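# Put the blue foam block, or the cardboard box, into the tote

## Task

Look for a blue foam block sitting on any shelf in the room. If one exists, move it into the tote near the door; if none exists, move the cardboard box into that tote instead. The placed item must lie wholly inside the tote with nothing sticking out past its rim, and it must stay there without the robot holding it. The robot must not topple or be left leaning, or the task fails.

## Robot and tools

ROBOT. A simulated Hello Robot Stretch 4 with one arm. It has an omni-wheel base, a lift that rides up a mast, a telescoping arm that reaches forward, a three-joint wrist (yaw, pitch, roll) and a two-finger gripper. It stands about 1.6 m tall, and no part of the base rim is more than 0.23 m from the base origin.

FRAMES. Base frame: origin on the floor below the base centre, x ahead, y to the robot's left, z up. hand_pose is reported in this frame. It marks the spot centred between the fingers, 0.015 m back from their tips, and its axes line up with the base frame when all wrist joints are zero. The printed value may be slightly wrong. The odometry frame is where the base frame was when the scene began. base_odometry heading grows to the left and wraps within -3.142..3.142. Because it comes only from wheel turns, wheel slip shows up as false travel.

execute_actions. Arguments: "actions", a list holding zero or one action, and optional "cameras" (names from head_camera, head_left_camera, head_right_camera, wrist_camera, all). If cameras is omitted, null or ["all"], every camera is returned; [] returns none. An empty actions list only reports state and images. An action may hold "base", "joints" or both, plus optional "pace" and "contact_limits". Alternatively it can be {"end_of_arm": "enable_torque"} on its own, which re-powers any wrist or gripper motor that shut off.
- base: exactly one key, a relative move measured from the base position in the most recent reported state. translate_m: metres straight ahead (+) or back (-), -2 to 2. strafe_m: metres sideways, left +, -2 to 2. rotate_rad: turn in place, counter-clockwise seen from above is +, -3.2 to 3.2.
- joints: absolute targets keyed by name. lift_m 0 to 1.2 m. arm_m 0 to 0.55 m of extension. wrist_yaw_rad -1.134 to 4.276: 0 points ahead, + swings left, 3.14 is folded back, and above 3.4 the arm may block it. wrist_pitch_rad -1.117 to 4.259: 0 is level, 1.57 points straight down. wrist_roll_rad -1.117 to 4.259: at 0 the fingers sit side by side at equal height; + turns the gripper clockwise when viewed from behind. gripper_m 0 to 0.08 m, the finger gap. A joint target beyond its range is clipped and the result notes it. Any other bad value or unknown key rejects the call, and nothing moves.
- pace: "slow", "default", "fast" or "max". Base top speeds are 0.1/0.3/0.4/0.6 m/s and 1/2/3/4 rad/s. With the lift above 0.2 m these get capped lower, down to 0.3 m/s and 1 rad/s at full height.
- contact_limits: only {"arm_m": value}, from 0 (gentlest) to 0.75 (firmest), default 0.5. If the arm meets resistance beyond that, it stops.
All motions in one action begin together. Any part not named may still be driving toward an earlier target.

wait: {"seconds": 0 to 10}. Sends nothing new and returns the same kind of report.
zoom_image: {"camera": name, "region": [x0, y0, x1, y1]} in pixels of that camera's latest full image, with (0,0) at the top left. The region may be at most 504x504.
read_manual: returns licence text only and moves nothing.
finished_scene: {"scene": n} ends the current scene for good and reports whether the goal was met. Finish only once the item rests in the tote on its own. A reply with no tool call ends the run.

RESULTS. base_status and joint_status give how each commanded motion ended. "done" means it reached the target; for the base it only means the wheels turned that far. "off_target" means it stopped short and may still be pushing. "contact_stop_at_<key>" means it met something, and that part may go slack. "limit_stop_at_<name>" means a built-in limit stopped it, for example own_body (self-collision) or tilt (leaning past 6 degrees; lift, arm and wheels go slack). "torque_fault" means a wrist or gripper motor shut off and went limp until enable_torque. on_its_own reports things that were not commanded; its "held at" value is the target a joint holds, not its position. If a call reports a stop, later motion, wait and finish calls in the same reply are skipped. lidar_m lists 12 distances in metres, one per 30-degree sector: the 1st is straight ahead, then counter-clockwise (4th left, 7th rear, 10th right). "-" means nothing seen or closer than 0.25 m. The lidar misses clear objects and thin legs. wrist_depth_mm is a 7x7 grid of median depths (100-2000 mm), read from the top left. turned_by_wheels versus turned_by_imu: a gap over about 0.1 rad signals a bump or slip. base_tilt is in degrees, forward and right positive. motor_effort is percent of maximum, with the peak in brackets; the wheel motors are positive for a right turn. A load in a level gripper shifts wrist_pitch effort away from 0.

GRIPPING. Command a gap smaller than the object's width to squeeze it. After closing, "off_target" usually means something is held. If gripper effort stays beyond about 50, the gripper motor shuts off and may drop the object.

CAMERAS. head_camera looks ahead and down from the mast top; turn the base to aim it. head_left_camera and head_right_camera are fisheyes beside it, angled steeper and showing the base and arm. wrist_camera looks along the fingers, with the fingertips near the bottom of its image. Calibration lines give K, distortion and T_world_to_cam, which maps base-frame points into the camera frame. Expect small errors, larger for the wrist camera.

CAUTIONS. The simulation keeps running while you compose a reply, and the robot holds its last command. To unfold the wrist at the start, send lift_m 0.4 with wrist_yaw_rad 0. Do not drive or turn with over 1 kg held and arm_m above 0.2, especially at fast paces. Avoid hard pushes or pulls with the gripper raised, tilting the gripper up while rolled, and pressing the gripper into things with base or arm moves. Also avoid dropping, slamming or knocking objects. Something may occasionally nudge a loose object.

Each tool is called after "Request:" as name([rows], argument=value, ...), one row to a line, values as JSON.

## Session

Request:
execute_actions(actions=[])

Scene clock: 0.00 s.
base_odometry: x=+0.000 y=+0.000 heading=+0.000 (m, m, rad; odometry frame)
turned_by_wheels: +0.000 (rad since the last result)
turned_by_imu: +0.000 (rad since the last result)
base_tilt: forward=+0.2 right=+0.2 (deg)
lidar_m: 0.90 1.13 1.85 1.37 0.85 0.79 0.81 1.72 1.52 0.84 0.98 0.88
base_status: not commanded
joint_positions: lift_m=+0.204 arm_m=+0.002 wrist_yaw_rad=+3.210 wrist_pitch_rad=-0.014 wrist_roll_rad=+0.011 gripper_m=+0.040
joint_status: not commanded
motor_effort: lift_m=+18 arm_m=+0 wrist_yaw_rad=+0 wrist_pitch_rad=-8 wrist_roll_rad=+2 gripper_m=-1 wheel_0=+0 wheel_1=+0 wheel_2=+0 (%)
hand_pose: x=-0.0448 y=+0.0727 z=+0.3855 quat_wxyz=(-0.034, +0.007, +0.006, +0.999) (m; base frame)
wrist_depth_mm: - - 135 976 866 788 723 / - - 135 946 878 788 741 / - 109 135 931 854 778 723 / 139 137 166 946 866 788 732 / 208 1756 1078 976 878 778 715 / 208 1281 147 960 157 768 723 / 208 - - 960 - - 723
pictures: head_camera, head_left_camera, head_right_camera, wrist_camera
camera_calibration (this result's frames):
wrist_camera: T_world_to_cam=[[-0.0630656, 0.997608, 0.0283109, -0.0921471], [-0.0124749, 0.0275772, -0.999542, 0.438189], [-0.997931, -0.0633899, 0.0107059, 0.108926], [0, 0, 0, 1]] pos_world=[0.108356, 0.0867475, 0.439431]
Images, in order (width x height): head_camera 420x560, head_left_camera 420x672, head_right_camera 420x672, wrist_camera 616x392.

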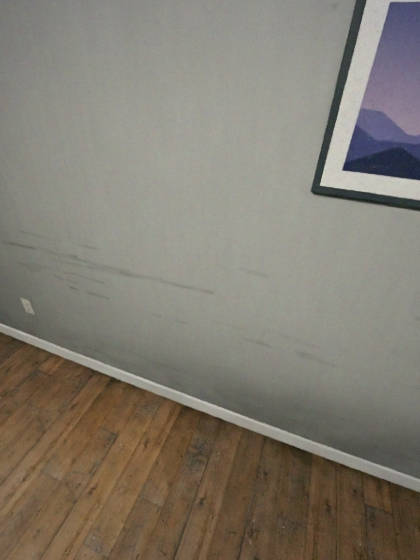

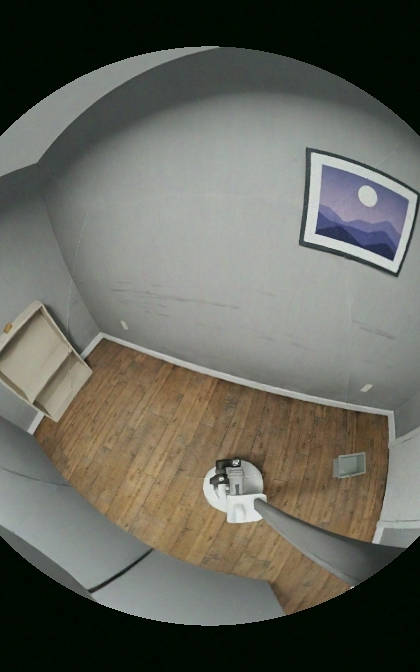

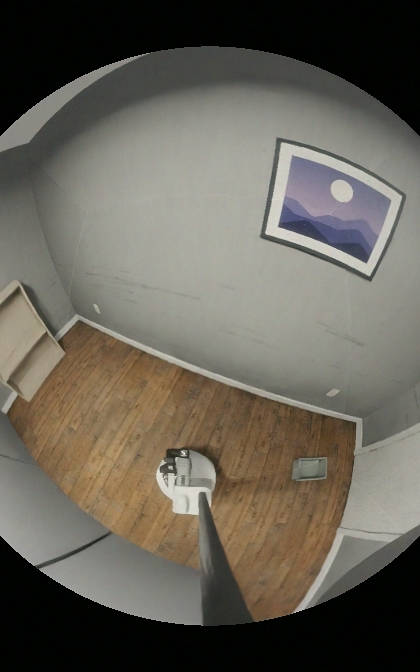

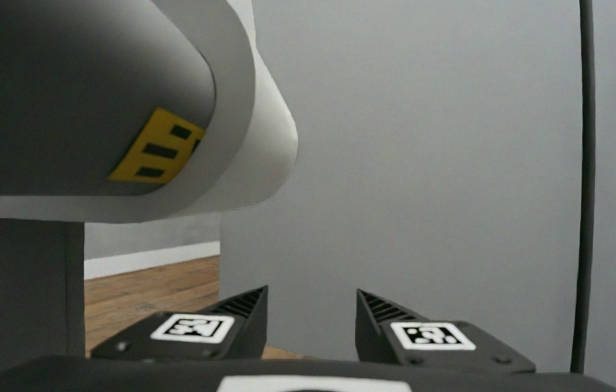

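Mirrored layout. Face the door wall (wrist camera will see the small shelf).

Request:
execute_actions([
  {"base":{"rotate_rad":-2.1},"pace":"fast"},
], cameras=["head_camera","head_right_camera","wrist_camera"])

Scene clock: 6.63 s.
base_odometry: x=+0.000 y=+0.000 heading=-2.100 (m, m, rad; odometry frame)
turned_by_wheels: -2.100 (rad since the last result)
turned_by_imu: -2.072 (rad since the last result)
base_tilt: forward=+0.3 right=+0.1 (deg)
lidar_m: 1.48 0.83 0.96 0.86 0.91 1.14 1.85 1.37 0.86 0.78 0.79 1.03
base_status: done
joint_positions: lift_m=+0.204 arm_m=+0.002 wrist_yaw_rad=+3.210 wrist_pitch_rad=-0.014 wrist_roll_rad=+0.011 gripper_m=+0.040
joint_status: not commanded
motor_effort: lift_m=+19(19) arm_m=+0(1) wrist_yaw_rad=+1(1) wrist_pitch_rad=-9(8) wrist_roll_rad=+0(2) gripper_m=+2(0) wheel_0=+1(9) wheel_1=+1(7) wheel_2=-1(7) (%)
hand_pose: x=-0.0447 y=+0.0727 z=+0.3855 quat_wxyz=(-0.034, +0.007, +0.006, +0.999) (m; base frame)
wrist_depth_mm: - - 135 - - 1464 1138 / - - 134 - - 1499 1060 / - 109 135 - - 1499 1060 / 140 137 166 - - 1464 1060 / 208 - - - - 1430 1060 / 207 1336 147 1366 157 1281 1042 / 207 - - 1025 - - 976
pictures: head_camera, head_right_camera, wrist_camera
camera_calibration (this result's frames):
wrist_camera: T_world_to_cam=[[-0.0630037, 0.997612, 0.0283124, -0.0921563], [-0.0124732, 0.0275794, -0.999542, 0.438189], [-0.997935, -0.063328, 0.0107058, 0.10896], [0, 0, 0, 1]] pos_world=[0.108394, 0.0867514, 0.439431]
Images, in order (width x height): head_camera 420x560, head_right_camera 420x672, wrist_camera 616x392.

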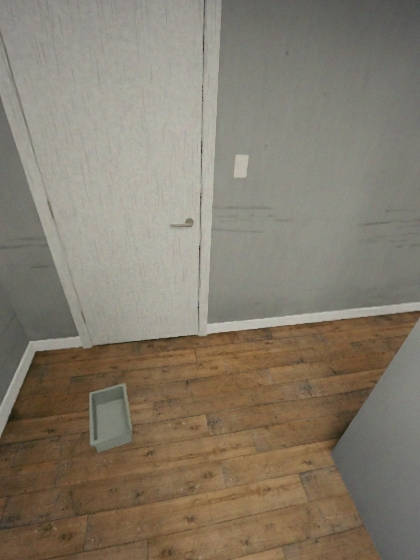

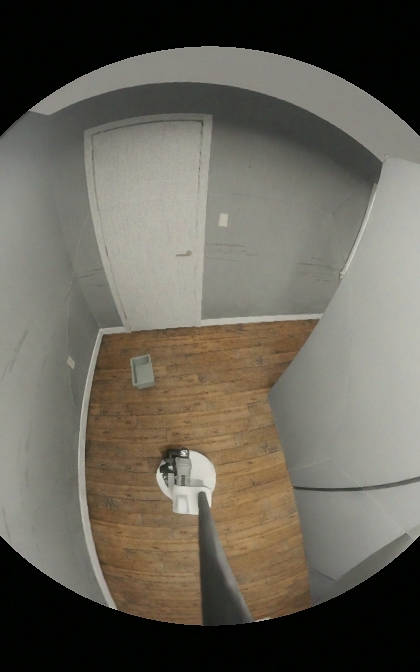

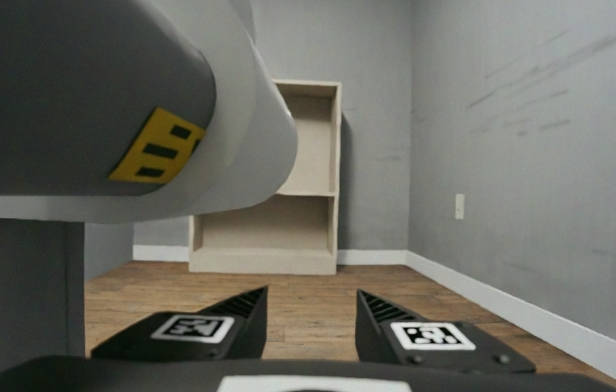

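Request:
execute_actions([
  {"base":{"translate_m":1.05},"pace":"fast"},
], cameras=[])

Request:
execute_actions([
  {"base":{"rotate_rad":-1.4},"pace":"fast"},
], cameras=["head_camera"])

Scene clock: 16.63 s.
base_odometry: x=-0.530 y=-0.907 heading=-2.100 (m, m, rad; odometry frame)
turned_by_wheels: +0.000 (rad since the last result)
turned_by_imu: +0.002 (rad since the last result)
base_tilt: forward=+0.1 right=+0.2 (deg)
lidar_m: 0.44 0.47 0.61 0.35 0.37 1.33 2.73 1.13 0.78 1.11 0.89 0.54
base_status: done
joint_positions: lift_m=+0.204 arm_m=+0.002 wrist_yaw_rad=+3.210 wrist_pitch_rad=-0.014 wrist_roll_rad=+0.011 gripper_m=+0.040
joint_status: not commanded
motor_effort: lift_m=+19(18) arm_m=+0(1) wrist_yaw_rad=+0(1) wrist_pitch_rad=-7(8) wrist_roll_rad=+1(1) gripper_m=-2(0) wheel_0=+0(5) wheel_1=+1(7) wheel_2=+2(12) (%)
hand_pose: x=-0.0447 y=+0.0727 z=+0.3855 quat_wxyz=(-0.034, +0.007, +0.006, +0.999) (m; base frame)
wrist_depth_mm: - - 135 - - 1756 1336 / - - 134 - - 1756 1255 / - 109 135 - - 1708 1229 / 140 137 166 - - 1808 1255 / 208 1808 - - - 1708 1255 / 208 1308 147 1397 157 1430 1182 / 208 - - 1025 - - 976
pictures: none
No camera images: the call's "cameras" was empty. Leave "cameras" out to get every camera's image.

Scene clock: 18.27 s.
base_odometry: x=-0.530 y=-0.907 heading=+2.783 (m, m, rad; odometry frame)
turned_by_wheels: -1.400 (rad since the last result)
turned_by_imu: -1.382 (rad since the last result)
base_tilt: forward=+0.2 right=+0.2 (deg)
lidar_m: 1.94 0.75 0.51 0.43 0.51 0.73 0.42 0.39 1.56 2.43 0.90 0.74
base_status: done
joint_positions: lift_m=+0.204 arm_m=+0.003 wrist_yaw_rad=+3.210 wrist_pitch_rad=-0.014 wrist_roll_rad=+0.011 gripper_m=+0.040
joint_status: not commanded
motor_effort: lift_m=+19(19) arm_m=-1(1) wrist_yaw_rad=+0(1) wrist_pitch_rad=-8(8) wrist_roll_rad=+0(1) gripper_m=+1(0) wheel_0=-1(6) wheel_1=-1(13) wheel_2=-1(8) (%)
hand_pose: x=-0.0447 y=+0.0727 z=+0.3855 quat_wxyz=(-0.034, +0.007, +0.006, +0.999) (m; base frame)
wrist_depth_mm: - - 135 1182 1160 1098 715 / - - 135 1182 1138 1098 691 / - 109 135 1160 1160 1078 691 / 140 137 166 1182 1138 1098 699 / 208 1229 1205 1160 1138 1060 683 / 208 1182 147 1138 157 976 676 / 207 - - 1060 - - 640
pictures: head_camera
Images, in order (width x height): head_camera 420x560.

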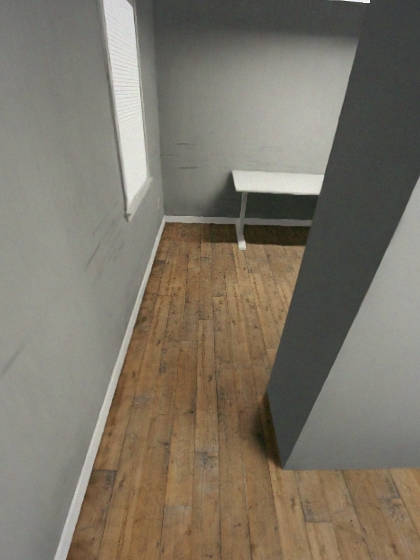

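Request:
execute_actions([
  {"base":{"translate_m":1.7},"pace":"fast"},
], cameras=[])

Request:
execute_actions([
  {"base":{"rotate_rad":-1.9},"pace":"fast"},
], cameras=["head_camera","head_right_camera"])

Scene clock: 28.57 s.
base_odometry: x=-2.122 y=-0.311 heading=+2.784 (m, m, rad; odometry frame)
turned_by_wheels: +0.000 (rad since the last result)
turned_by_imu: +0.003 (rad since the last result)
base_tilt: forward=+0.2 right=+0.2 (deg)
lidar_m: 1.56 0.61 0.48 0.47 0.51 0.73 2.03 0.72 0.84 2.40 1.65 1.25
base_status: done
joint_positions: lift_m=+0.204 arm_m=+0.003 wrist_yaw_rad=+3.210 wrist_pitch_rad=-0.014 wrist_roll_rad=+0.011 gripper_m=+0.040
joint_status: not commanded
motor_effort: lift_m=+18(19) arm_m=-1(1) wrist_yaw_rad=+0(1) wrist_pitch_rad=-9(8) wrist_roll_rad=+1(1) gripper_m=-1(1) wheel_0=+1(3) wheel_1=+2(11) wheel_2=+0(11) (%)
hand_pose: x=-0.0447 y=+0.0727 z=+0.3855 quat_wxyz=(-0.034, +0.007, +0.006, +0.999) (m; base frame)
wrist_depth_mm: - - 135 - - 1060 691 / - - 135 - - 1060 683 / - 109 135 - - 1060 683 / 140 137 166 - - 1042 691 / 208 946 - - - 1008 676 / 208 891 147 1397 157 946 661 / 207 - - 1060 - - 640
pictures: none
No camera images: the call's "cameras" was empty. Leave "cameras" out to get every camera's image.

Scene clock: 30.43 s.
base_odometry: x=-2.122 y=-0.311 heading=+0.883 (m, m, rad; odometry frame)
turned_by_wheels: -1.900 (rad since the last result)
turned_by_imu: -1.876 (rad since the last result)
base_tilt: forward=+0.2 right=+0.2 (deg)
lidar_m: 1.05 2.44 1.45 1.25 1.06 0.56 0.49 0.45 0.54 0.91 1.01 0.74
base_status: done
joint_positions: lift_m=+0.204 arm_m=+0.003 wrist_yaw_rad=+3.210 wrist_pitch_rad=-0.014 wrist_roll_rad=+0.011 gripper_m=+0.040
joint_status: not commanded
motor_effort: lift_m=+18(19) arm_m=-1(1) wrist_yaw_rad=+1(1) wrist_pitch_rad=-8(8) wrist_roll_rad=+0(1) gripper_m=+0(1) wheel_0=-1(7) wheel_1=-1(15) wheel_2=-1(7) (%)
hand_pose: x=-0.0447 y=+0.0727 z=+0.3855 quat_wxyz=(-0.034, +0.007, +0.006, +0.999) (m; base frame)
wrist_depth_mm: - - 135 654 676 723 750 / - - 134 640 676 750 778 / - 109 135 640 683 750 798 / 139 137 166 654 691 741 798 / 208 569 603 654 699 750 788 / 209 569 147 647 157 741 788 / 208 - - 654 - - 778
pictures: head_camera, head_right_camera
Images, in order (width x height): head_camera 420x560, head_right_camera 420x672.

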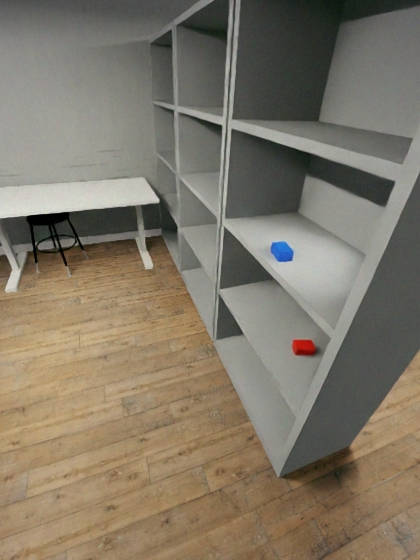

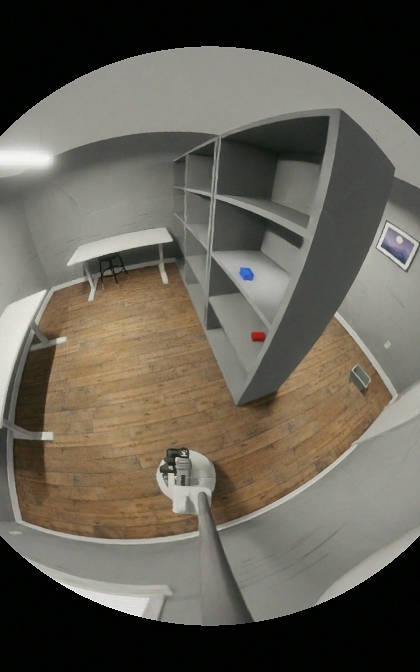

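Request:
execute_actions([
  {"base":{"rotate_rad":-1.27},"pace":"fast"},
], cameras=[])

Request:
execute_actions([
  {"base":{"strafe_m":1.02},"joints":{"lift_m":0.892,"wrist_yaw_rad":0,"wrist_pitch_rad":0.2,"gripper_m":0.08},"pace":"fast"},
], cameras=["head_camera","wrist_camera"])

Scene clock: 40.03 s.
base_odometry: x=-2.122 y=-0.311 heading=-0.387 (m, m, rad; odometry frame)
turned_by_wheels: -1.270 (rad since the last result)
turned_by_imu: -1.253 (rad since the last result)
base_tilt: forward=+0.3 right=+0.2 (deg)
lidar_m: 1.72 0.69 0.80 2.12 1.76 1.23 1.37 0.68 0.50 0.47 0.49 0.70
base_status: done
joint_positions: lift_m=+0.204 arm_m=+0.003 wrist_yaw_rad=+3.210 wrist_pitch_rad=-0.014 wrist_roll_rad=+0.011 gripper_m=+0.040
joint_status: not commanded
motor_effort: lift_m=+18(19) arm_m=-1(1) wrist_yaw_rad=+0(0) wrist_pitch_rad=-8(8) wrist_roll_rad=+0(1) gripper_m=+0(0) wheel_0=-1(10) wheel_1=-2(6) wheel_2=-1(7) (%)
hand_pose: x=-0.0447 y=+0.0727 z=+0.3855 quat_wxyz=(-0.034, +0.007, +0.006, +0.999) (m; base frame)
wrist_depth_mm: - - 135 - - - - / - - 134 - - - - / - 109 135 - - 1576 1499 / 140 137 167 - - - - / 208 1098 1983 - - - - / 208 1025 147 1366 157 1430 1366 / 206 - - 1025 - - 991
pictures: none
No camera images: the call's "cameras" was empty. Leave "cameras" out to get every camera's image.

Scene clock: 43.73 s.
base_odometry: x=-1.737 y=+0.634 heading=-0.387 (m, m, rad; odometry frame)
turned_by_wheels: +0.000 (rad since the last result)
turned_by_imu: -0.004 (rad since the last result)
base_tilt: forward=+0.2 right=+0.2 (deg)
lidar_m: 0.52 0.54 0.75 1.42 1.50 1.26 1.20 1.27 1.51 1.49 1.56 0.55
base_status: done
joint_positions: lift_m=+0.892 arm_m=+0.003 wrist_yaw_rad=+0.000 wrist_pitch_rad=+0.203 wrist_roll_rad=+0.011 gripper_m=+0.080
joint_status: all done
motor_effort: lift_m=+22(23) arm_m=-1(1) wrist_yaw_rad=+0(7) wrist_pitch_rad=-8(9) wrist_roll_rad=+1(0) gripper_m=+2(1) wheel_0=+1(14) wheel_1=-1(14) wheel_2=+0(1) (%)
hand_pose: x=+0.3818 y=-0.0874 z=+1.0271 quat_wxyz=(+0.995, +0.005, +0.101, -0.001) (m; base frame)
wrist_depth_mm: 569 699 707 715 707 715 597 / 574 723 741 732 732 741 585 / 585 750 759 750 759 759 585 / 469 473 488 384 521 539 539 / 332 336 338 336 338 342 343 / 580 699 820 831 831 715 559 / - - 512 866 854 - -
pictures: head_camera, wrist_camera
camera_calibration (this result's frames):
wrist_camera: T_world_to_cam=[[0.000963602, -0.999585, 0.0287922, -0.12322], [-0.204205, -0.0283822, -0.978517, 1.13593], [0.978928, -0.00493659, -0.204147, -0.0113647], [0, 0, 0, 1]] pos_world=[0.243206, -0.0909852, 1.11275]
Images, in order (width x height): head_camera 420x560, wrist_camera 616x392.

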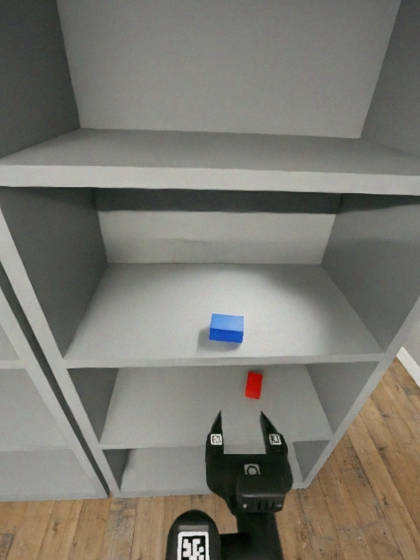

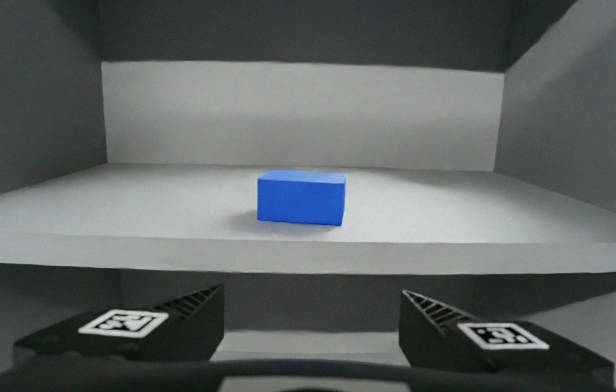

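Request:
execute_actions([
  {"base":{"strafe_m":0.1},"joints":{"lift_m":1.07,"wrist_pitch_rad":1.57,"wrist_roll_rad":1.57,"arm_m":0.2}},
], cameras=["head_camera"])

Request:
execute_actions([
  {"joints":{"arm_m":0.48},"pace":"slow","contact_limits":{"arm_m":0.2}},
], cameras=["head_right_camera","wrist_camera"])

Scene clock: 70.50 s.
base_odometry: x=-1.699 y=+0.727 heading=-0.387 (m, m, rad; odometry frame)
turned_by_wheels: +0.000 (rad since the last result)
turned_by_imu: +0.000 (rad since the last result)
base_tilt: forward=+0.2 right=+0.2 (deg)
lidar_m: 0.51 0.53 0.72 1.33 1.38 1.24 1.20 1.26 1.66 1.58 0.81 0.56
base_status: done
joint_positions: lift_m=+1.070 arm_m=+0.199 wrist_yaw_rad=+0.000 wrist_pitch_rad=+1.570 wrist_roll_rad=+1.570 gripper_m=+0.080
joint_status: all done
motor_effort: lift_m=+22(19) arm_m=+8(7) wrist_yaw_rad=+0(1) wrist_pitch_rad=+1(7) wrist_roll_rad=+3(7) gripper_m=+0(1) wheel_0=+1(14) wheel_1=+1(10) wheel_2=+1(1) (%)
hand_pose: x=+0.3698 y=-0.0874 z=+1.0352 quat_wxyz=(+0.501, +0.500, +0.500, -0.499) (m; base frame)
wrist_depth_mm: 640 640 1025 1160 1160 1160 1138 / 634 634 1060 1182 1160 1182 1182 / 640 647 1078 1182 1160 1205 1160 / 640 634 1098 1160 976 976 1160 / 647 640 1098 1182 946 946 1182 / 640 640 647 1160 976 976 1160 / - - 492 1160 1160 - -
pictures: head_camera
Images, in order (width x height): head_camera 420x560.

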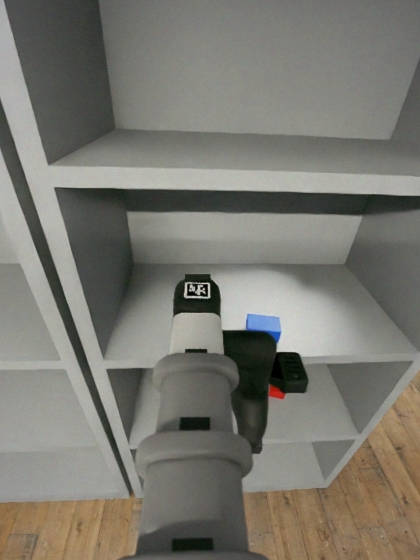

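Scene clock: 74.57 s.
base_odometry: x=-1.699 y=+0.727 heading=-0.387 (m, m, rad; odometry frame)
turned_by_wheels: +0.000 (rad since the last result)
turned_by_imu: +0.000 (rad since the last result)
base_tilt: forward=+0.2 right=+0.2 (deg)
lidar_m: 0.51 0.53 0.72 1.33 1.38 1.26 1.22 1.28 1.68 1.60 0.79 0.51
base_status: not commanded
joint_positions: lift_m=+1.070 arm_m=+0.479 wrist_yaw_rad=+0.000 wrist_pitch_rad=+1.570 wrist_roll_rad=+1.570 gripper_m=+0.080
joint_status: all done
motor_effort: lift_m=+22(22) arm_m=+8(6) wrist_yaw_rad=+0(0) wrist_pitch_rad=+1(1) wrist_roll_rad=+2(3) gripper_m=+2(2) wheel_0=+1(1) wheel_1=+1(1) wheel_2=+1(0) (%)
contact_limits: arm_m 0.2
hand_pose: x=+0.6497 y=-0.0874 z=+1.0352 quat_wxyz=(+0.501, +0.500, +0.500, -0.499) (m; base frame)
wrist_depth_mm: 187 188 188 143 144 1182 1160 / 187 188 189 144 145 1138 1205 / 187 188 188 144 189 1182 1182 / 187 187 189 144 189 976 976 / 188 188 189 189 190 976 960 / 188 188 189 189 190 190 946 / - - 174 189 190 - -
pictures: head_right_camera, wrist_camera
camera_calibration (this result's frames):
wrist_camera: T_world_to_cam=[[-0.999179, -0.0403324, 0.00383653, 0.635799], [-0.0403212, 0.999182, 0.00293702, 0.16591], [-0.00395185, 0.00277992, -0.999988, 1.19114], [0, 0, 0, 1]] pos_world=[0.646674, -0.143443, 1.1882]
Images, in order (width x height): head_right_camera 420x672, wrist_camera 616x392.

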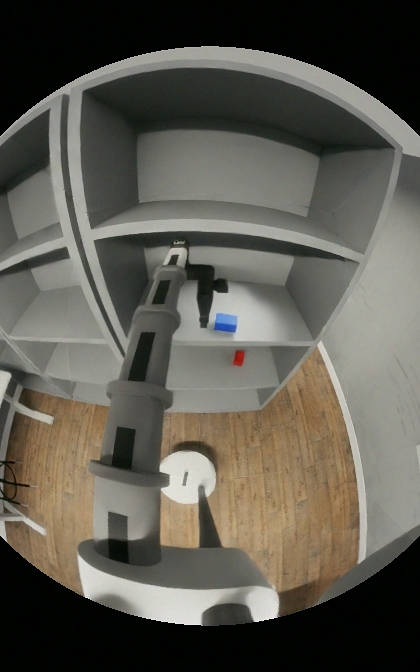

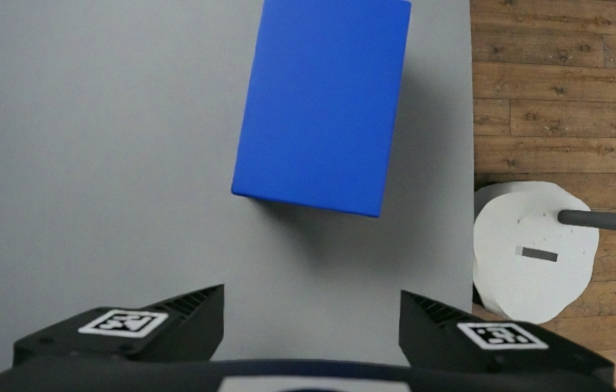

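Request:
execute_actions([
  {"joints":{"lift_m":1.06,"wrist_roll_rad":1.73,"arm_m":0.478}},
], cameras=[])

Request:
execute_actions([
  {"base":{"strafe_m":-0.09},"pace":"slow"},
], cameras=["wrist_camera"])

Scene clock: 87.33 s.
base_odometry: x=-1.699 y=+0.727 heading=-0.387 (m, m, rad; odometry frame)
turned_by_wheels: +0.000 (rad since the last result)
turned_by_imu: +0.000 (rad since the last result)
base_tilt: forward=+0.2 right=+0.2 (deg)
lidar_m: 0.51 0.55 0.75 1.32 1.37 1.25 1.20 1.26 1.65 1.59 0.80 0.56
base_status: not commanded
joint_positions: lift_m=+1.060 arm_m=+0.479 wrist_yaw_rad=+0.000 wrist_pitch_rad=+1.570 wrist_roll_rad=+1.730 gripper_m=+0.080
joint_status: all done
motor_effort: lift_m=+14(21) arm_m=-4(4) wrist_yaw_rad=+0(0) wrist_pitch_rad=+1(1) wrist_roll_rad=+2(5) gripper_m=+0(1) wheel_0=+1(1) wheel_1=+1(1) wheel_2=+1(0) (%)
hand_pose: x=+0.6497 y=-0.0874 z=+1.0258 quat_wxyz=(+0.459, +0.538, +0.459, -0.538) (m; base frame)
wrist_depth_mm: 179 179 135 135 180 1138 1160 / 179 179 135 135 180 1138 1160 / 178 178 135 135 180 1160 1182 / 179 179 135 135 180 960 960 / 179 179 179 180 180 946 946 / 179 180 179 180 180 180 1182 / - - 169 180 180 - -
pictures: none
No camera images: the call's "cameras" was empty. Leave "cameras" out to get every camera's image.

Scene clock: 89.37 s.
base_odometry: x=-1.733 y=+0.643 heading=-0.387 (m, m, rad; odometry frame)
turned_by_wheels: +0.000 (rad since the last result)
turned_by_imu: +0.001 (rad since the last result)
base_tilt: forward=+0.2 right=+0.3 (deg)
lidar_m: 0.52 0.54 0.74 1.42 1.48 1.26 1.19 1.26 1.58 1.49 1.57 0.57
base_status: done
joint_positions: lift_m=+1.060 arm_m=+0.479 wrist_yaw_rad=+0.000 wrist_pitch_rad=+1.570 wrist_roll_rad=+1.730 gripper_m=+0.080
joint_status: not commanded
motor_effort: lift_m=+15(15) arm_m=-4(3) wrist_yaw_rad=+0(0) wrist_pitch_rad=+1(1) wrist_roll_rad=+4(1) gripper_m=+1(0) wheel_0=+3(6) wheel_1=-1(10) wheel_2=+0(0) (%)
hand_pose: x=+0.6497 y=-0.0874 z=+1.0258 quat_wxyz=(+0.459, +0.538, +0.459, -0.538) (m; base frame)
wrist_depth_mm: 179 178 179 179 180 1182 1182 / 179 179 180 179 180 1160 1182 / 178 179 179 179 180 1182 1138 / 179 179 179 179 180 946 946 / 179 180 179 135 180 960 931 / 179 179 138 135 135 180 1160 / - - 135 135 135 - -
pictures: wrist_camera
camera_calibration (this result's frames):
wrist_camera: T_world_to_cam=[[-0.992849, 0.119315, 0.00384568, 0.645668], [0.119327, 0.99285, 0.00310751, 0.0614801], [-0.00344741, 0.00354418, -0.999988, 1.18151], [0, 0, 0, 1]] pos_world=[0.637788, -0.142266, 1.17882]
Images, in order (width x height): wrist_camera 616x392.

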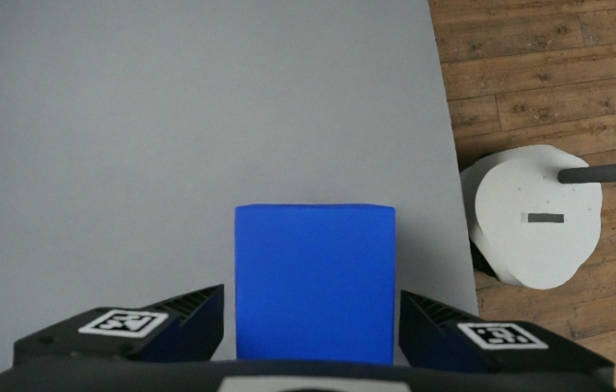

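Request:
execute_actions([
  {"joints":{"gripper_m":0.04}},
], cameras=[])

Request:
execute_actions([
  {"joints":{"lift_m":1.08}},
], cameras=[])

Request:
execute_actions([
  {"joints":{"arm_m":0.1}},
], cameras=["wrist_camera"])

Request:
execute_actions([
  {"base":{"strafe_m":-1.04},"joints":{"lift_m":0.45,"wrist_roll_rad":0},"pace":"fast"},
], cameras=["head_camera","wrist_camera"])

Scene clock: 101.77 s.
base_odometry: x=-1.733 y=+0.643 heading=-0.387 (m, m, rad; odometry frame)
turned_by_wheels: +0.000 (rad since the last result)
turned_by_imu: +0.000 (rad since the last result)
base_tilt: forward=+0.1 right=+0.2 (deg)
lidar_m: 0.52 0.54 0.76 1.44 1.48 1.27 1.19 1.26 1.54 1.49 1.59 0.54
base_status: not commanded
joint_positions: lift_m=+1.060 arm_m=+0.479 wrist_yaw_rad=+0.000 wrist_pitch_rad=+1.570 wrist_roll_rad=+1.730 gripper_m=+0.058
joint_status: gripper_m off_target (ended at +0.058, target +0.040)
on_its_own: gripper_m is held at +0.053, not at your +0.040, by its contact guard: the fingers met something
motor_effort: lift_m=+15(15) arm_m=-4(3) wrist_yaw_rad=+0(0) wrist_pitch_rad=+1(2) wrist_roll_rad=+3(2) gripper_m=-38(38) wheel_0=+2(3) wheel_1=-1(1) wheel_2=+0(0) (%)
hand_pose: x=+0.6497 y=-0.0874 z=+1.0258 quat_wxyz=(+0.459, +0.538, +0.459, -0.538) (m; base frame)
wrist_depth_mm: 179 179 179 179 180 1118 1160 / 179 179 179 180 180 1160 1160 / 179 179 179 179 181 1138 1138 / 178 179 179 180 180 960 946 / 178 179 179 135 180 946 960 / 179 179 135 135 135 180 1182 / - - 135 135 130 - -
pictures: none
No camera images: the call's "cameras" was empty. Leave "cameras" out to get every camera's image.

Scene clock: 102.57 s.
base_odometry: x=-1.733 y=+0.643 heading=-0.387 (m, m, rad; odometry frame)
turned_by_wheels: +0.000 (rad since the last result)
turned_by_imu: +0.000 (rad since the last result)
base_tilt: forward=+0.2 right=+0.2 (deg)
lidar_m: 0.52 0.57 0.76 1.43 1.48 1.25 1.20 1.26 1.54 1.50 1.55 0.54
base_status: not commanded
joint_positions: lift_m=+1.080 arm_m=+0.479 wrist_yaw_rad=+0.000 wrist_pitch_rad=+1.570 wrist_roll_rad=+1.730 gripper_m=+0.058
joint_status: all done
on_its_own: gripper_m is held at +0.053, not at your +0.040, by its contact guard: the fingers met something
motor_effort: lift_m=+22(24) arm_m=-4(3) wrist_yaw_rad=+0(0) wrist_pitch_rad=+0(0) wrist_roll_rad=+3(1) gripper_m=-38(36) wheel_0=+3(3) wheel_1=-1(1) wheel_2=+0(0) (%)
hand_pose: x=+0.6497 y=-0.0874 z=+1.0452 quat_wxyz=(+0.459, +0.538, +0.459, -0.538) (m; base frame)
wrist_depth_mm: 197 198 199 198 200 1182 1182 / 198 198 198 200 199 1182 1160 / 198 198 199 198 200 1182 1182 / 198 198 198 199 199 960 960 / 198 198 199 135 200 960 976 / 198 198 135 135 135 1160 1182 / - - 135 135 130 - -
pictures: none
No camera images: the call's "cameras" was empty. Leave "cameras" out to get every camera's image.

Scene clock: 104.80 s.
base_odometry: x=-1.733 y=+0.643 heading=-0.387 (m, m, rad; odometry frame)
turned_by_wheels: +0.000 (rad since the last result)
turned_by_imu: +0.000 (rad since the last result)
base_tilt: forward=+0.2 right=+0.3 (deg)
lidar_m: 0.53 0.55 0.75 1.41 1.47 1.28 1.19 1.27 1.54 1.48 1.57 0.54
base_status: not commanded
joint_positions: lift_m=+1.080 arm_m=+0.101 wrist_yaw_rad=+0.000 wrist_pitch_rad=+1.570 wrist_roll_rad=+1.730 gripper_m=+0.058
joint_status: all done
on_its_own: gripper_m is held at +0.053, not at your +0.040, by its contact guard: the fingers met something
motor_effort: lift_m=+22(22) arm_m=-8(11) wrist_yaw_rad=+0(1) wrist_pitch_rad=+0(0) wrist_roll_rad=+1(1) gripper_m=-36(35) wheel_0=+3(3) wheel_1=-1(1) wheel_2=+0(0) (%)
hand_pose: x=+0.2724 y=-0.0874 z=+1.0452 quat_wxyz=(+0.459, +0.538, +0.458, -0.538) (m; base frame)
wrist_depth_mm: 647 768 1205 1182 1182 1182 1160 / 647 878 1182 1182 1182 1160 1182 / 654 654 1160 1160 1182 1160 1182 / 647 647 1118 1160 976 976 496 / 640 661 1118 135 991 1182 1205 / 654 647 135 135 135 1182 1182 / - - 135 135 130 - -
pictures: wrist_camera
camera_calibration (this result's frames):
wrist_camera: T_world_to_cam=[[-0.992765, 0.120001, 0.00426292, 0.270565], [0.120015, 0.992767, 0.00305765, 0.106303], [-0.00386517, 0.00354714, -0.999986, 1.19969], [0, 0, 0, 1]] pos_world=[0.260486, -0.142258, 1.19819]
Images, in order (width x height): wrist_camera 616x392.

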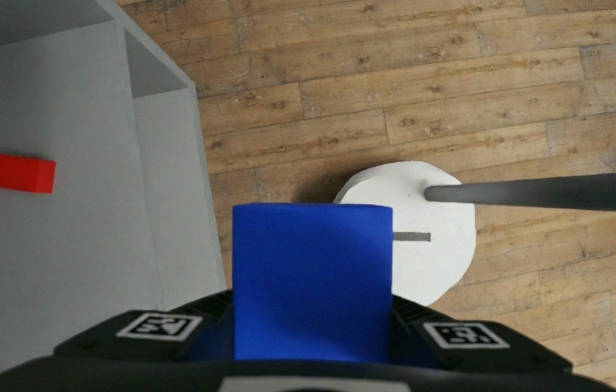

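Scene clock: 109.20 s.
base_odometry: x=-2.126 y=-0.320 heading=-0.387 (m, m, rad; odometry frame)
turned_by_wheels: +0.000 (rad since the last result)
turned_by_imu: +0.003 (rad since the last result)
base_tilt: forward=+0.2 right=+0.2 (deg)
lidar_m: 1.62 0.74 0.78 2.12 1.73 1.26 1.41 0.67 0.48 0.46 0.48 0.68
base_status: done
joint_positions: lift_m=+0.450 arm_m=+0.101 wrist_yaw_rad=+0.000 wrist_pitch_rad=+1.570 wrist_roll_rad=+0.000 gripper_m=+0.058
joint_status: all done
on_its_own: gripper_m is held at +0.053, not at your +0.040, by its contact guard: the fingers met something
motor_effort: lift_m=+15(22) arm_m=-7(8) wrist_yaw_rad=+0(0) wrist_pitch_rad=-1(0) wrist_roll_rad=+1(4) gripper_m=-37(36) wheel_0=-1(13) wheel_1=+0(7) wheel_2=+0(0) (%)
hand_pose: x=+0.2724 y=-0.0874 z=+0.4158 quat_wxyz=(+0.707, +0.000, +0.707, +0.000) (m; base frame)
wrist_depth_mm: 559 549 549 559 554 544 549 / 559 554 549 554 554 544 539 / 564 559 559 559 559 554 549 / 569 564 559 554 554 554 549 / 569 564 559 135 559 554 554 / 564 564 135 135 135 559 554 / - - 135 135 130 - -
pictures: head_camera, wrist_camera
camera_calibration (this result's frames):
wrist_camera: T_world_to_cam=[[0.0388769, -0.999232, 0.00493328, -0.105901], [-0.999242, -0.0388661, 0.00226117, 0.323256], [-0.0020677, -0.00501745, -0.999985, 0.569077], [0, 0, 0, 1]] pos_world=[0.328305, -0.0904008, 0.56886]
Images, in order (width x height): head_camera 420x560, wrist_camera 616x392.

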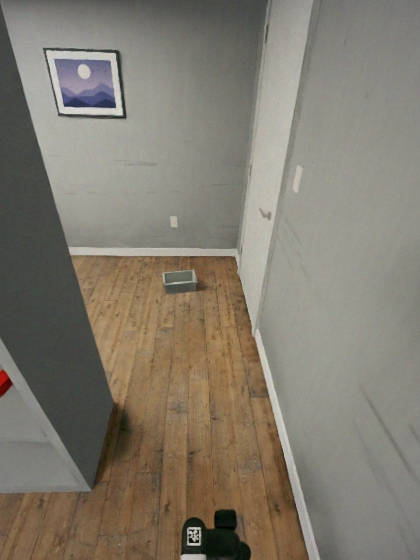

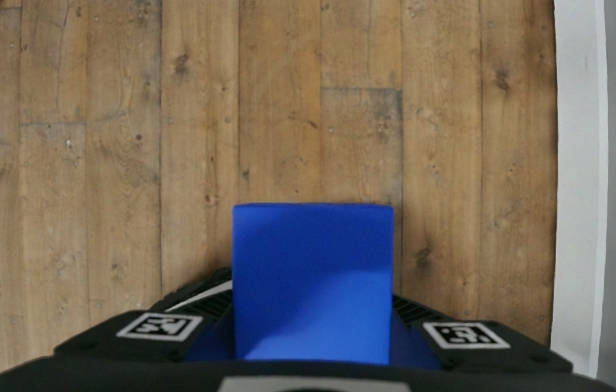

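Request:
execute_actions([
  {"base":{"translate_m":1.65},"joints":{"arm_m":0.2},"pace":"fast"},
], cameras=["head_camera","wrist_camera"])

Scene clock: 128.33 s.
base_odometry: x=-0.597 y=-0.942 heading=-0.387 (m, m, rad; odometry frame)
turned_by_wheels: +0.000 (rad since the last result)
turned_by_imu: +0.002 (rad since the last result)
base_tilt: forward=+0.2 right=+0.1 (deg)
lidar_m: 0.46 0.44 1.53 2.59 0.88 0.75 1.92 0.67 0.44 0.38 0.39 0.60
base_status: done
joint_positions: lift_m=+0.450 arm_m=+0.199 wrist_yaw_rad=+0.000 wrist_pitch_rad=+1.570 wrist_roll_rad=+0.000 gripper_m=+0.058
joint_status: all done
on_its_own: gripper_m is held at +0.053, not at your +0.040, by its contact guard: the fingers met something
motor_effort: lift_m=+15(15) arm_m=+7(8) wrist_yaw_rad=+0(2) wrist_pitch_rad=+0(1) wrist_roll_rad=+0(0) gripper_m=-37(36) wheel_0=-2(8) wheel_1=+1(5) wheel_2=+1(11) (%)
hand_pose: x=+0.3698 y=-0.0874 z=+0.4158 quat_wxyz=(+0.707, +0.000, +0.707, +0.000) (m; base frame)
wrist_depth_mm: 455 469 544 554 554 549 500 / 504 554 549 554 549 549 492 / 508 559 544 559 549 554 492 / 559 559 559 549 564 559 500 / 569 569 559 135 559 554 496 / 569 564 135 135 135 554 488 / - - 135 135 129 - -
pictures: head_camera, wrist_camera
camera_calibration (this result's frames):
wrist_camera: T_world_to_cam=[[0.0391034, -0.999223, 0.00493621, -0.10977], [-0.999233, -0.039093, 0.00218995, 0.420543], [-0.00199527, -0.00501806, -0.999985, 0.569233], [0, 0, 0, 1]] pos_world=[0.425648, -0.0903881, 0.568845]
Images, in order (width x height): head_camera 420x560, wrist_camera 616x392.

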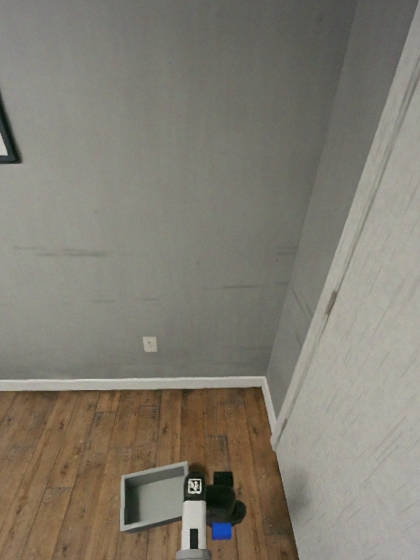

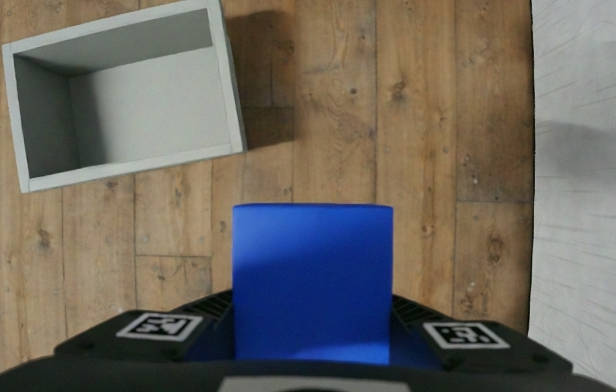

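Request:
execute_actions([
  {"base":{"strafe_m":0.222},"joints":{"arm_m":0.373,"lift_m":0.3,"wrist_roll_rad":-0.18}},
], cameras=["wrist_camera"])

Scene clock: 136.13 s.
base_odometry: x=-0.514 y=-0.736 heading=-0.387 (m, m, rad; odometry frame)
turned_by_wheels: +0.000 (rad since the last result)
turned_by_imu: -0.001 (rad since the last result)
base_tilt: forward=+0.2 right=+0.2 (deg)
lidar_m: 0.41 1.14 1.54 2.60 0.88 0.65 1.02 1.00 0.70 0.58 0.66 0.46
base_status: done
joint_positions: lift_m=+0.300 arm_m=+0.372 wrist_yaw_rad=+0.000 wrist_pitch_rad=+1.570 wrist_roll_rad=-0.180 gripper_m=+0.058
joint_status: all done
on_its_own: gripper_m is held at +0.053, not at your +0.040, by its contact guard: the fingers met something
motor_effort: lift_m=+14(11) arm_m=+7(12) wrist_yaw_rad=+0(0) wrist_pitch_rad=+0(1) wrist_roll_rad=+1(4) gripper_m=-35(37) wheel_0=-1(11) wheel_1=+1(8) wheel_2=+0(2) (%)
hand_pose: x=+0.5427 y=-0.0874 z=+0.2658 quat_wxyz=(+0.705, -0.064, +0.704, +0.064) (m; base frame)
wrist_depth_mm: 410 410 404 404 399 397 399 / 410 410 410 404 404 402 402 / 413 327 399 387 368 399 402 / 415 329 410 404 389 404 404 / 418 329 410 135 304 404 404 / 418 329 135 135 135 404 407 / - - 135 135 130 - -
pictures: wrist_camera
camera_calibration (this result's frames):
wrist_camera: T_world_to_cam=[[0.217484, -0.97605, 0.00510907, -0.210629], [-0.976063, -0.217476, 0.002065, 0.565592], [-0.000904442, -0.00543588, -0.999985, 0.418983], [0, 0, 0, 1]] pos_world=[0.598241, -0.080304, 0.418885]
Images, in order (width x height): wrist_camera 616x392.

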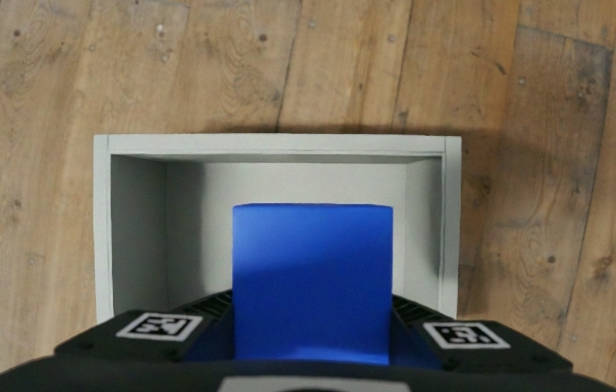

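Request:
execute_actions([
  {"base":{"strafe_m":0.02},"joints":{"lift_m":0.083}},
], cameras=["wrist_camera"])

Request:
execute_actions([
  {"joints":{"gripper_m":0.08}},
], cameras=[])

Request:
execute_actions([
  {"joints":{"lift_m":0.3},"pace":"fast"},
], cameras=["wrist_camera"])

Scene clock: 146.90 s.
base_odometry: x=-0.506 y=-0.718 heading=-0.387 (m, m, rad; odometry frame)
turned_by_wheels: +0.000 (rad since the last result)
turned_by_imu: +0.000 (rad since the last result)
base_tilt: forward=+0.2 right=+0.2 (deg)
lidar_m: 0.41 1.15 1.53 2.60 0.90 0.63 0.92 0.97 0.72 0.61 0.68 0.46
base_status: done
joint_positions: lift_m=+0.083 arm_m=+0.372 wrist_yaw_rad=+0.000 wrist_pitch_rad=+1.570 wrist_roll_rad=-0.180 gripper_m=+0.058
joint_status: all done
on_its_own: gripper_m is held at +0.053, not at your +0.040, by its contact guard: the fingers met something
motor_effort: lift_m=+15(17) arm_m=+7(8) wrist_yaw_rad=-1(0) wrist_pitch_rad=+1(0) wrist_roll_rad=+0(0) gripper_m=-36(39) wheel_0=+1(12) wheel_1=+0(7) wheel_2=+0(1) (%)
hand_pose: x=+0.5427 y=-0.0874 z=+0.0488 quat_wxyz=(+0.705, -0.064, +0.704, +0.064) (m; base frame)
wrist_depth_mm: - - - - - - - / - - - - - - - / 171 174 174 173 169 161 - / 191 191 190 189 189 187 183 / 193 192 190 135 189 189 184 / 193 193 135 135 135 189 183 / - - 135 135 130 - -
pictures: wrist_camera
camera_calibration (this result's frames):
wrist_camera: T_world_to_cam=[[0.217438, -0.976061, 0.00510031, -0.209494], [-0.976074, -0.21743, 0.00210433, 0.566039], [-0.000944994, -0.00543584, -0.999985, 0.202004], [0, 0, 0, 1]] pos_world=[0.598239, -0.0803067, 0.201879]
Images, in order (width x height): wrist_camera 616x392.

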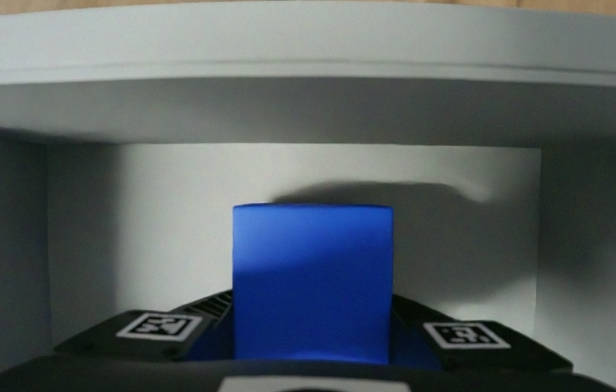

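Scene clock: 147.83 s.
base_odometry: x=-0.506 y=-0.718 heading=-0.387 (m, m, rad; odometry frame)
turned_by_wheels: +0.000 (rad since the last result)
turned_by_imu: +0.000 (rad since the last result)
base_tilt: forward=+0.2 right=+0.2 (deg)
lidar_m: 0.38 1.12 1.54 2.63 0.86 0.62 0.95 0.99 0.72 0.59 0.68 0.47
base_status: not commanded
joint_positions: lift_m=+0.083 arm_m=+0.372 wrist_yaw_rad=+0.000 wrist_pitch_rad=+1.570 wrist_roll_rad=-0.180 gripper_m=+0.080
joint_status: all done
motor_effort: lift_m=+14(14) arm_m=+8(8) wrist_yaw_rad=+0(0) wrist_pitch_rad=+0(1) wrist_roll_rad=+1(0) gripper_m=+2(34) wheel_0=+0(0) wheel_1=+0(0) wheel_2=+0(0) (%)
hand_pose: x=+0.5427 y=-0.0874 z=+0.0488 quat_wxyz=(+0.705, -0.064, +0.704, +0.064) (m; base frame)
wrist_depth_mm: - - - - - - - / - - - - - - - / 171 174 174 173 168 161 - / 191 191 190 190 188 188 184 / 193 192 191 145 189 188 184 / 193 191 146 146 145 189 - / - - 146 146 145 - -
pictures: none
No camera images: the call's "cameras" was empty. Leave "cameras" out to get every camera's image.

Scene clock: 149.43 s.
base_odometry: x=-0.506 y=-0.718 heading=-0.387 (m, m, rad; odometry frame)
turned_by_wheels: +0.000 (rad since the last result)
turned_by_imu: +0.000 (rad since the last result)
base_tilt: forward=+0.2 right=+0.2 (deg)
lidar_m: 0.40 1.11 1.54 2.61 0.89 0.65 0.92 1.01 0.71 0.62 0.67 0.44
base_status: not commanded
joint_positions: lift_m=+0.300 arm_m=+0.372 wrist_yaw_rad=+0.000 wrist_pitch_rad=+1.570 wrist_roll_rad=-0.180 gripper_m=+0.080
joint_status: all done
motor_effort: lift_m=+22(24) arm_m=+8(8) wrist_yaw_rad=+1(0) wrist_pitch_rad=+0(0) wrist_roll_rad=+0(0) gripper_m=+3(1) wheel_0=+0(0) wheel_1=+0(0) wheel_2=+0(0) (%)
hand_pose: x=+0.5427 y=-0.0874 z=+0.2653 quat_wxyz=(+0.705, -0.064, +0.704, +0.064) (m; base frame)
wrist_depth_mm: 407 410 404 404 402 399 399 / 413 407 410 399 404 404 399 / 413 407 336 327 320 402 399 / 415 342 407 404 404 329 404 / 415 338 407 364 404 404 404 / 415 293 368 404 399 327 404 / - - 236 330 294 - -
pictures: wrist_camera
camera_calibration (this result's frames):
wrist_camera: T_world_to_cam=[[0.217346, -0.976081, 0.00508075, -0.210541], [-0.976094, -0.217337, 0.00219218, 0.565566], [-0.00103551, -0.00543576, -0.999985, 0.418461], [0, 0, 0, 1]] pos_world=[0.598239, -0.080312, 0.418284]
Images, in order (width x height): wrist_camera 616x392.

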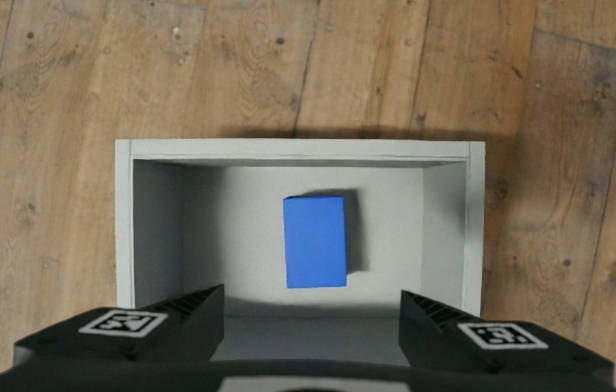

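Request:
finished_scene(scene=2)

The scene is finished: the task was done.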